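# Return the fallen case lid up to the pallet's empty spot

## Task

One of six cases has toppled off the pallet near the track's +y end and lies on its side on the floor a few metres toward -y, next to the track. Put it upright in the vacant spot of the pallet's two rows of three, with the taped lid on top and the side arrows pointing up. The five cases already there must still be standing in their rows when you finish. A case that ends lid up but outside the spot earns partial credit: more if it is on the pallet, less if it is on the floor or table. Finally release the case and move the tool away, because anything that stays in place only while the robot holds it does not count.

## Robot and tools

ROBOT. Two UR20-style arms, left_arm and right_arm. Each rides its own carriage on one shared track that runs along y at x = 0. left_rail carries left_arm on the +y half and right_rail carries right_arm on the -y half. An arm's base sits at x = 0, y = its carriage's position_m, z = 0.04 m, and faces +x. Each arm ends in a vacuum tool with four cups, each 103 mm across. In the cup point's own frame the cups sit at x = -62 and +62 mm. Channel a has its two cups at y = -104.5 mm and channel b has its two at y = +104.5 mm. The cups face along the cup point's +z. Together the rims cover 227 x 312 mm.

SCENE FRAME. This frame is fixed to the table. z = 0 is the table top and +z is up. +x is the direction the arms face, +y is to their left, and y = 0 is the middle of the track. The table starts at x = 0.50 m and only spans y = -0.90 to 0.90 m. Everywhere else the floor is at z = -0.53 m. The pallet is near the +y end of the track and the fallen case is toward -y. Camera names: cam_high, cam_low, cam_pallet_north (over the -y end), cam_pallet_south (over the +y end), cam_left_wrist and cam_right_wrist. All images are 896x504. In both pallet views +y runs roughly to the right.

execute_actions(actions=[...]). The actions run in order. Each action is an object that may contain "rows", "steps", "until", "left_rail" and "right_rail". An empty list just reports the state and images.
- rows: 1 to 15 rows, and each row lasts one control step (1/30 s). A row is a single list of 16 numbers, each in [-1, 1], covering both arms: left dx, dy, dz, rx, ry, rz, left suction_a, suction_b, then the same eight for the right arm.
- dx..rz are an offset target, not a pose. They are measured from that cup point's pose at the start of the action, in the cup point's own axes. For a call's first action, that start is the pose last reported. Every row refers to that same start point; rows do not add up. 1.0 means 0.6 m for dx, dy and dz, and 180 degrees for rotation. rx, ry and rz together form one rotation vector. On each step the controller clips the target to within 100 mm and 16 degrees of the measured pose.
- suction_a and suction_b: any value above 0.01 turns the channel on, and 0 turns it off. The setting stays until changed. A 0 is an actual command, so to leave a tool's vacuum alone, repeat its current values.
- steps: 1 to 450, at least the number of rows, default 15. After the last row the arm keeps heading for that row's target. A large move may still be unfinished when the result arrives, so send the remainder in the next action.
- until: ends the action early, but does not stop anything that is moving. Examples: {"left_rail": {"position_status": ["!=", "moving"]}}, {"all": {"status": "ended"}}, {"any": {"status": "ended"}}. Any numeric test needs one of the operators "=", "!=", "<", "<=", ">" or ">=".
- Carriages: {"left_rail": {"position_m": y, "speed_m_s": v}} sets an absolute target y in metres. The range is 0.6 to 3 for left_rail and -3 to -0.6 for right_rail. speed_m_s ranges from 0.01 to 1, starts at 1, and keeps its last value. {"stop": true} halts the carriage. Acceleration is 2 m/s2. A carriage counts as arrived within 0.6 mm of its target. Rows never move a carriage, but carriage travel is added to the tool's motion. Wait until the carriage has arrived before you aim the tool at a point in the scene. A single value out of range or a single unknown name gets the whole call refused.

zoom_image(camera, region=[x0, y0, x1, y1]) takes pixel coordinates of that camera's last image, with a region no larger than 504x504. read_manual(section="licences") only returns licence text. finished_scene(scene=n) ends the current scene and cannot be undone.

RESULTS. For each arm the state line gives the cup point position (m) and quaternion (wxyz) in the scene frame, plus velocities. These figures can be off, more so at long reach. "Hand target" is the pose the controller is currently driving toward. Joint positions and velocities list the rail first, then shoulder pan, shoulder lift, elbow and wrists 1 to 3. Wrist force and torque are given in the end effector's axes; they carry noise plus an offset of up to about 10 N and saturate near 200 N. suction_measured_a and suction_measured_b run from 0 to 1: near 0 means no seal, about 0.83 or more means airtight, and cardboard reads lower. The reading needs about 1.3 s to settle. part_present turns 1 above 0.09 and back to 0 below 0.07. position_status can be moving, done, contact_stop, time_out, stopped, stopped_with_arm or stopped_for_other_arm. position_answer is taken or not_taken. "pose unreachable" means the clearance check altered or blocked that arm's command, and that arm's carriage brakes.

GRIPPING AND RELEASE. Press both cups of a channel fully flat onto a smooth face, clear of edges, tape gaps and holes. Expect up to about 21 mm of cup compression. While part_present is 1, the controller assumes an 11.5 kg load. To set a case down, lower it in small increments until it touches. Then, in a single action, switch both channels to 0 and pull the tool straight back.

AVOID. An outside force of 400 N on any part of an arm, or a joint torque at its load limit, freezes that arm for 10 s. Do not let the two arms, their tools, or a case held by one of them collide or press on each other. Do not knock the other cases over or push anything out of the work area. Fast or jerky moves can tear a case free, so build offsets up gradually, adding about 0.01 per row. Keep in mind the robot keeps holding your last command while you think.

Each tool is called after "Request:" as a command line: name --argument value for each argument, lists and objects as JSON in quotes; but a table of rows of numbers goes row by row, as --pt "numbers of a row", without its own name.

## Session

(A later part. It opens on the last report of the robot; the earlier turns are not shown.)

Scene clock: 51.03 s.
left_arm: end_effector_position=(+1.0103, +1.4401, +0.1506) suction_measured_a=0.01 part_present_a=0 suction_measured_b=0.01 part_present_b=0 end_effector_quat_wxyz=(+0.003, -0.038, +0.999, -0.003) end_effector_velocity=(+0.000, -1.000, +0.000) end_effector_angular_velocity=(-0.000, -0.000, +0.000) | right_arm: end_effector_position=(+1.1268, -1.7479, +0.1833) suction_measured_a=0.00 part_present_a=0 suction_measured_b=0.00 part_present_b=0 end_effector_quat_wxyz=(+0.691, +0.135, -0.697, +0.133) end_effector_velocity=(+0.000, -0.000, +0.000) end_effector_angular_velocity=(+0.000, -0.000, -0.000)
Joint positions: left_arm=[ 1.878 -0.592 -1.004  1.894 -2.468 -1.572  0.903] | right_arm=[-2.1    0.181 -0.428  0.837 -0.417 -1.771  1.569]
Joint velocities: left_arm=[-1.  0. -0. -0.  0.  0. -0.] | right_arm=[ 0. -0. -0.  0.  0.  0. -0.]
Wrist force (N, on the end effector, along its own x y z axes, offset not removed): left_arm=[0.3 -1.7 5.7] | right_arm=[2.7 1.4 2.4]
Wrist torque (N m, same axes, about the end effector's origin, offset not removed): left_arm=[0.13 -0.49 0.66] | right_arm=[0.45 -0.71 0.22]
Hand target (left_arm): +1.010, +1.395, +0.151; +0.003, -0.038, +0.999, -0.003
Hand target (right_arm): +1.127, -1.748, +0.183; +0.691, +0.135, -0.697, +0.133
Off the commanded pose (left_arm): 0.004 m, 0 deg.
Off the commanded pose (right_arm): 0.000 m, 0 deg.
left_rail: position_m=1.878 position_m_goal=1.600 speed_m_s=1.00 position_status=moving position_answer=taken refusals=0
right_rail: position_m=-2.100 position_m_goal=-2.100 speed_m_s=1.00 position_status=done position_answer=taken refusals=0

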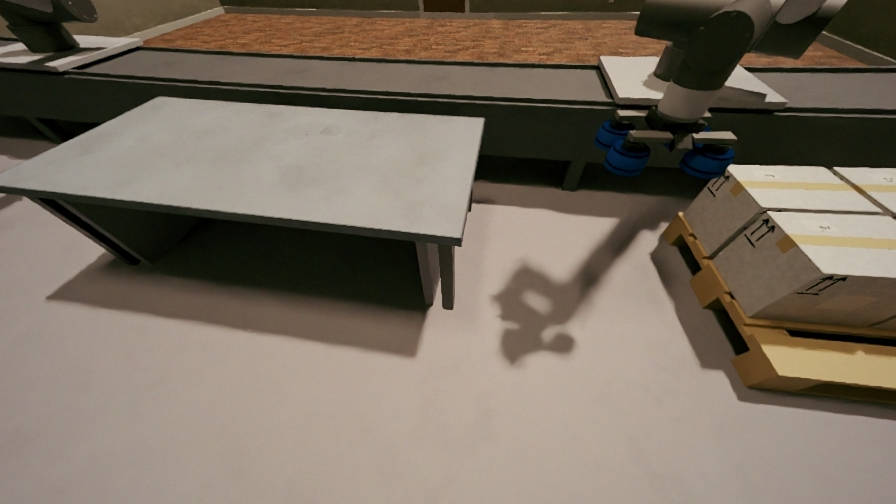

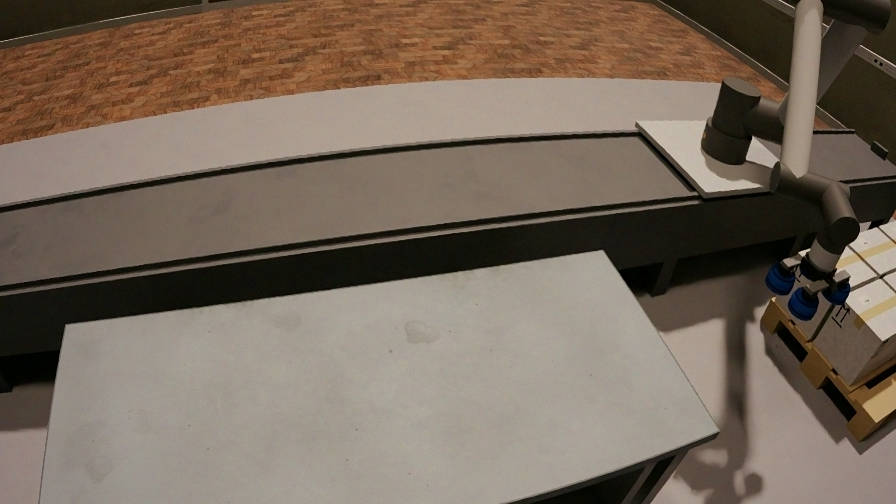

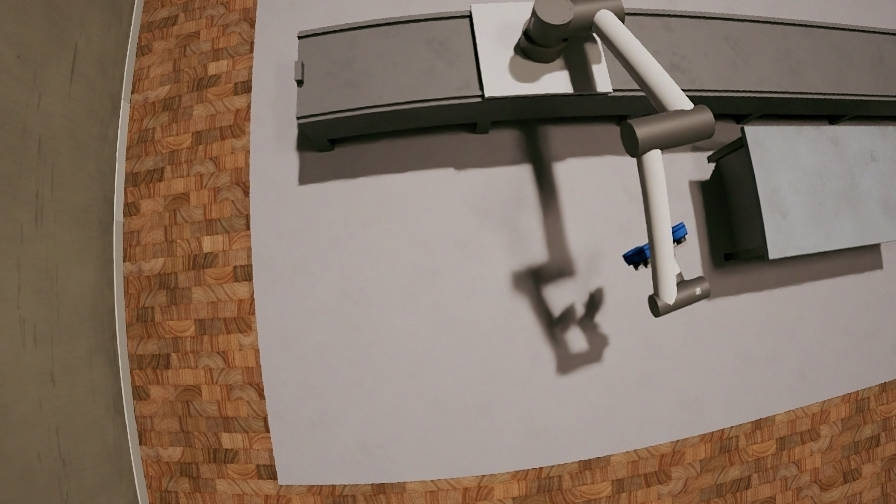

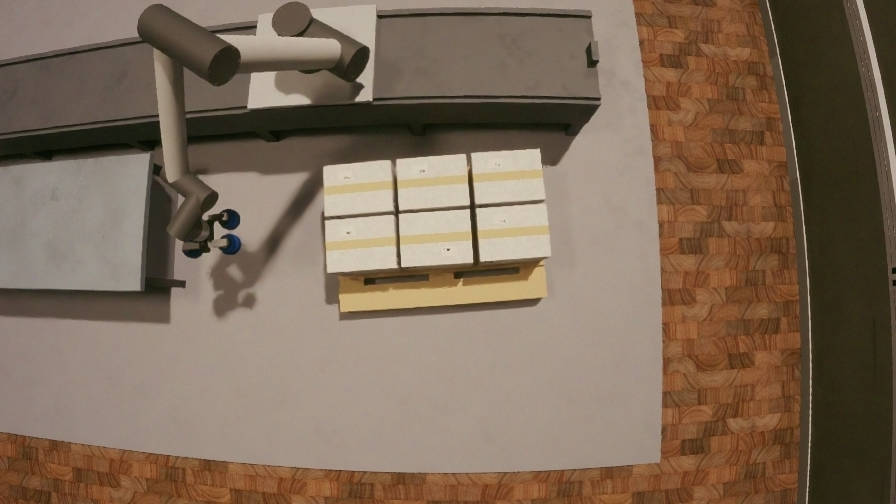

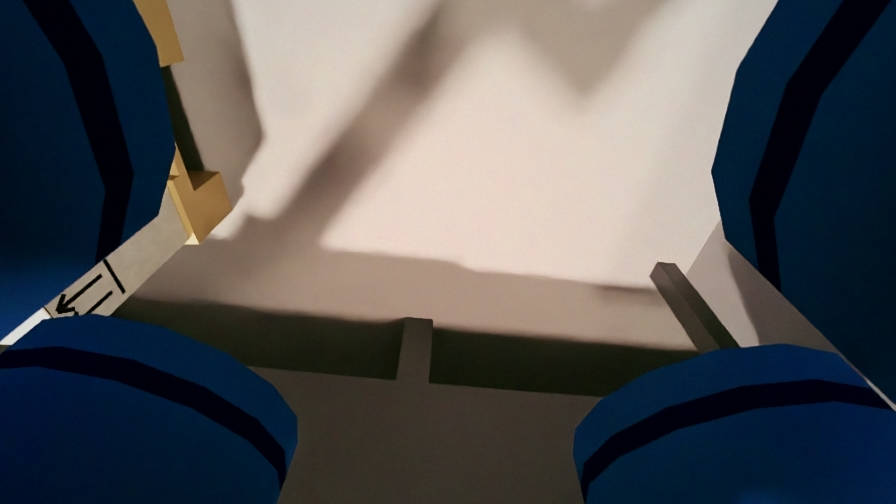

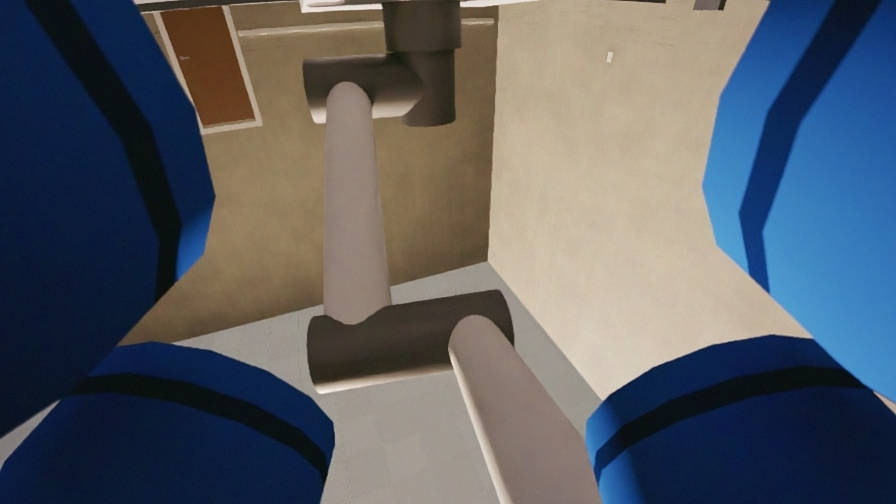

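Request:
execute_actions --actions '[]'

Scene clock: 51.60 s.
left_arm: end_effector_position=(+1.0104, +1.1617, +0.1506) suction_measured_a=0.01 part_present_a=0 suction_measured_b=0.01 part_present_b=0 end_effector_quat_wxyz=(+0.003, -0.038, +0.999, -0.003) end_effector_velocity=(+0.000, +0.001, +0.000) end_effector_angular_velocity=(+0.000, +0.000, +0.001) | right_arm: end_effector_position=(+1.1268, -1.7479, +0.1833) suction_measured_a=0.00 part_present_a=0 suction_measured_b=0.00 part_present_b=0 end_effector_quat_wxyz=(+0.691, +0.135, -0.697, +0.133) end_effector_velocity=(+0.000, +0.000, +0.000) end_effector_angular_velocity=(+0.000, -0.000, -0.000)
Joint positions: left_arm=[ 1.6   -0.592 -1.004  1.894 -2.468 -1.572  0.903] | right_arm=[-2.1    0.181 -0.428  0.837 -0.417 -1.771  1.569]
Joint velocities: left_arm=[ 0.     0.001 -0.     0.     0.     0.    -0.   ] | right_arm=[ 0.  0. -0.  0. -0.  0.  0.]
Wrist force (N, on the end effector, along its own x y z axes, offset not removed): left_arm=[3.3 -0.3 3.8] | right_arm=[4.0 -3.8 -3.8]
Wrist torque (N m, same axes, about the end effector's origin, offset not removed): left_arm=[0.29 -0.82 0.64] | right_arm=[-0.29 -1.04 0.29]
Hand target (left_arm): +1.010, +1.162, +0.151; +0.003, -0.038, +0.999, -0.003
Hand target (right_arm): +1.127, -1.748, +0.183; +0.691, +0.135, -0.697, +0.133
Off the commanded pose (left_arm): 0.004 m, 0 deg.
Off the commanded pose (right_arm): 0.000 m, 0 deg.
left_rail: position_m=1.600 position_m_goal=1.600 speed_m_s=1.00 position_status=done position_answer=taken refusals=0
right_rail: position_m=-2.100 position_m_goal=-2.100 speed_m_s=1.00 position_status=done position_answer=taken refusals=0

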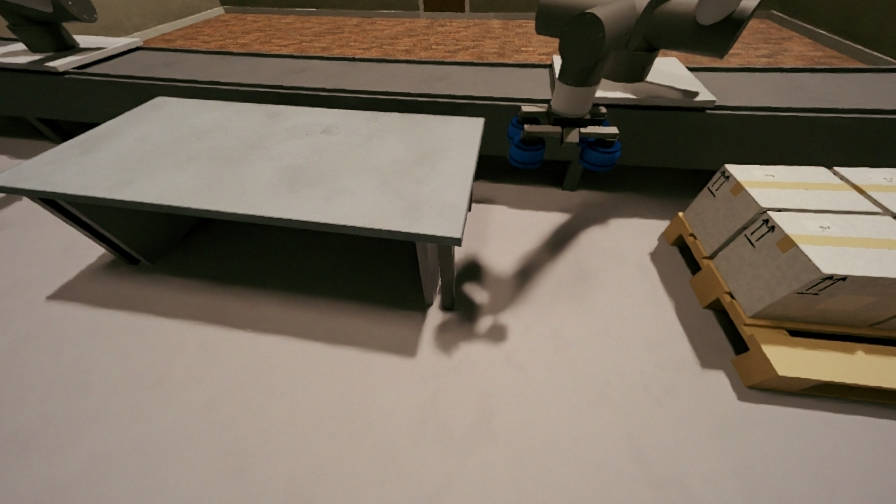

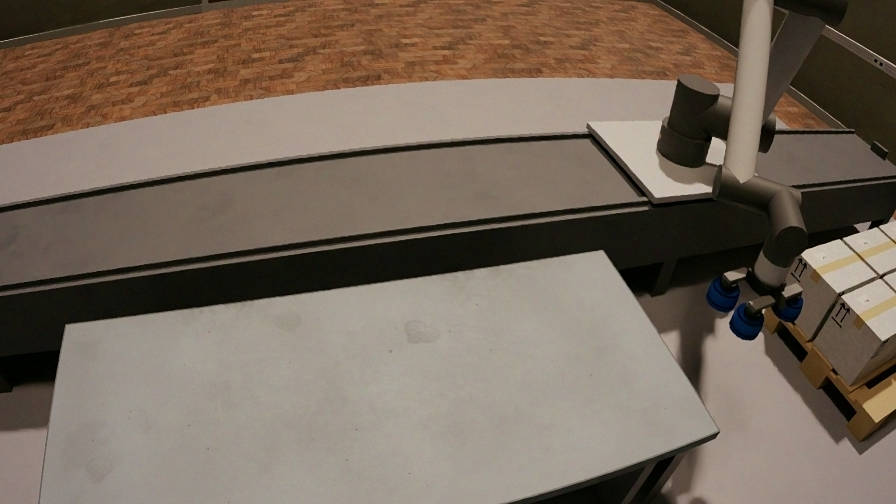

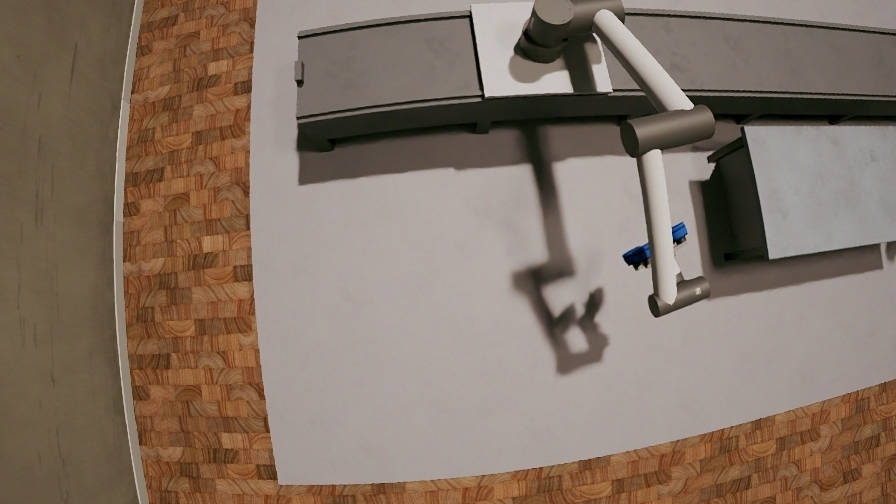

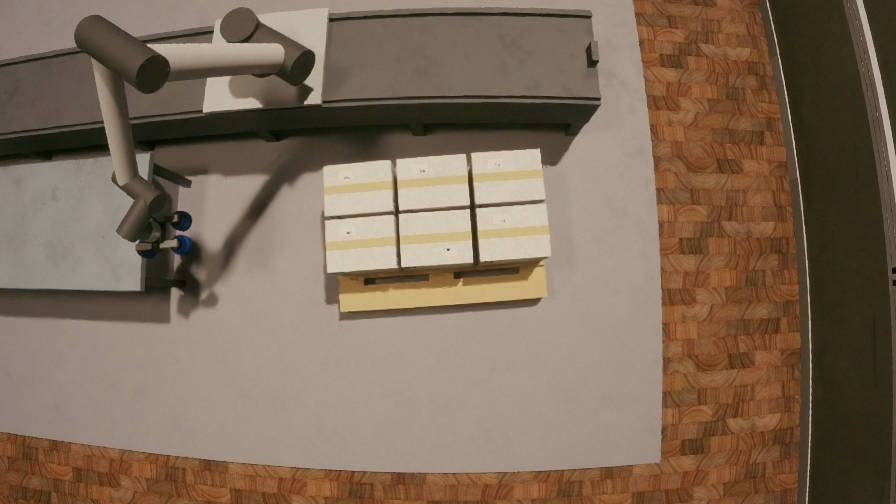

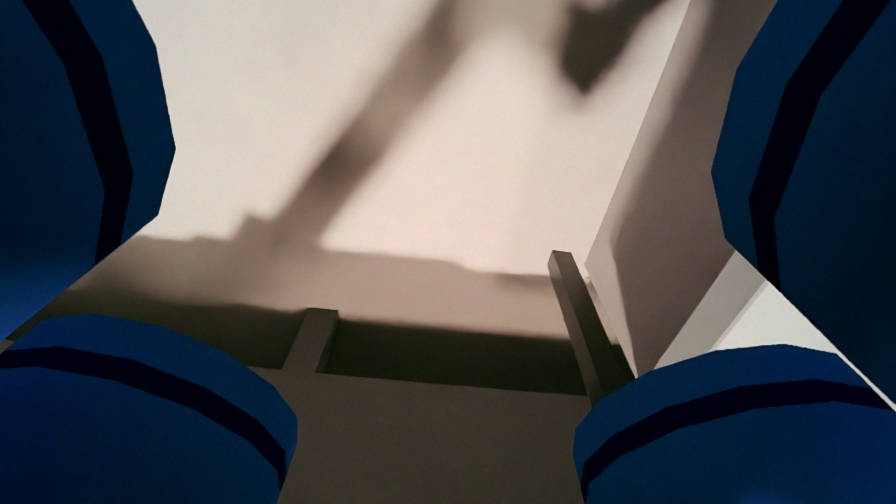

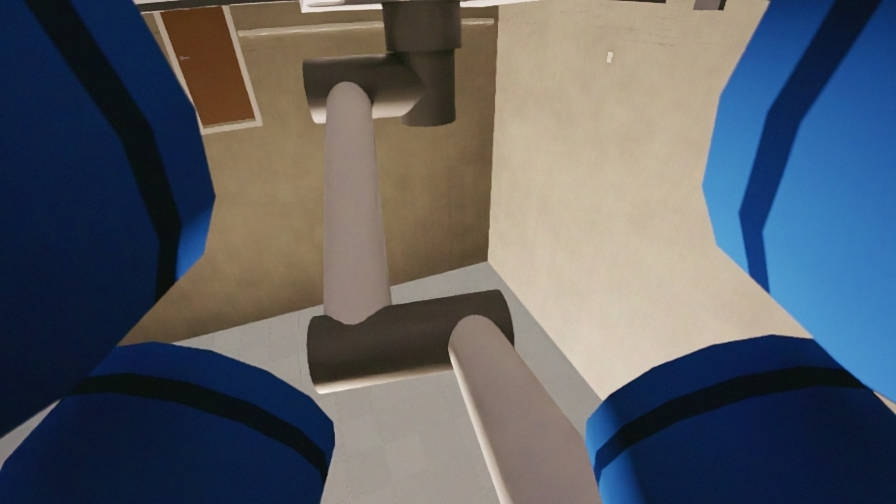

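Request:
finished_scene --scene 1

The scene is finished: the task was done.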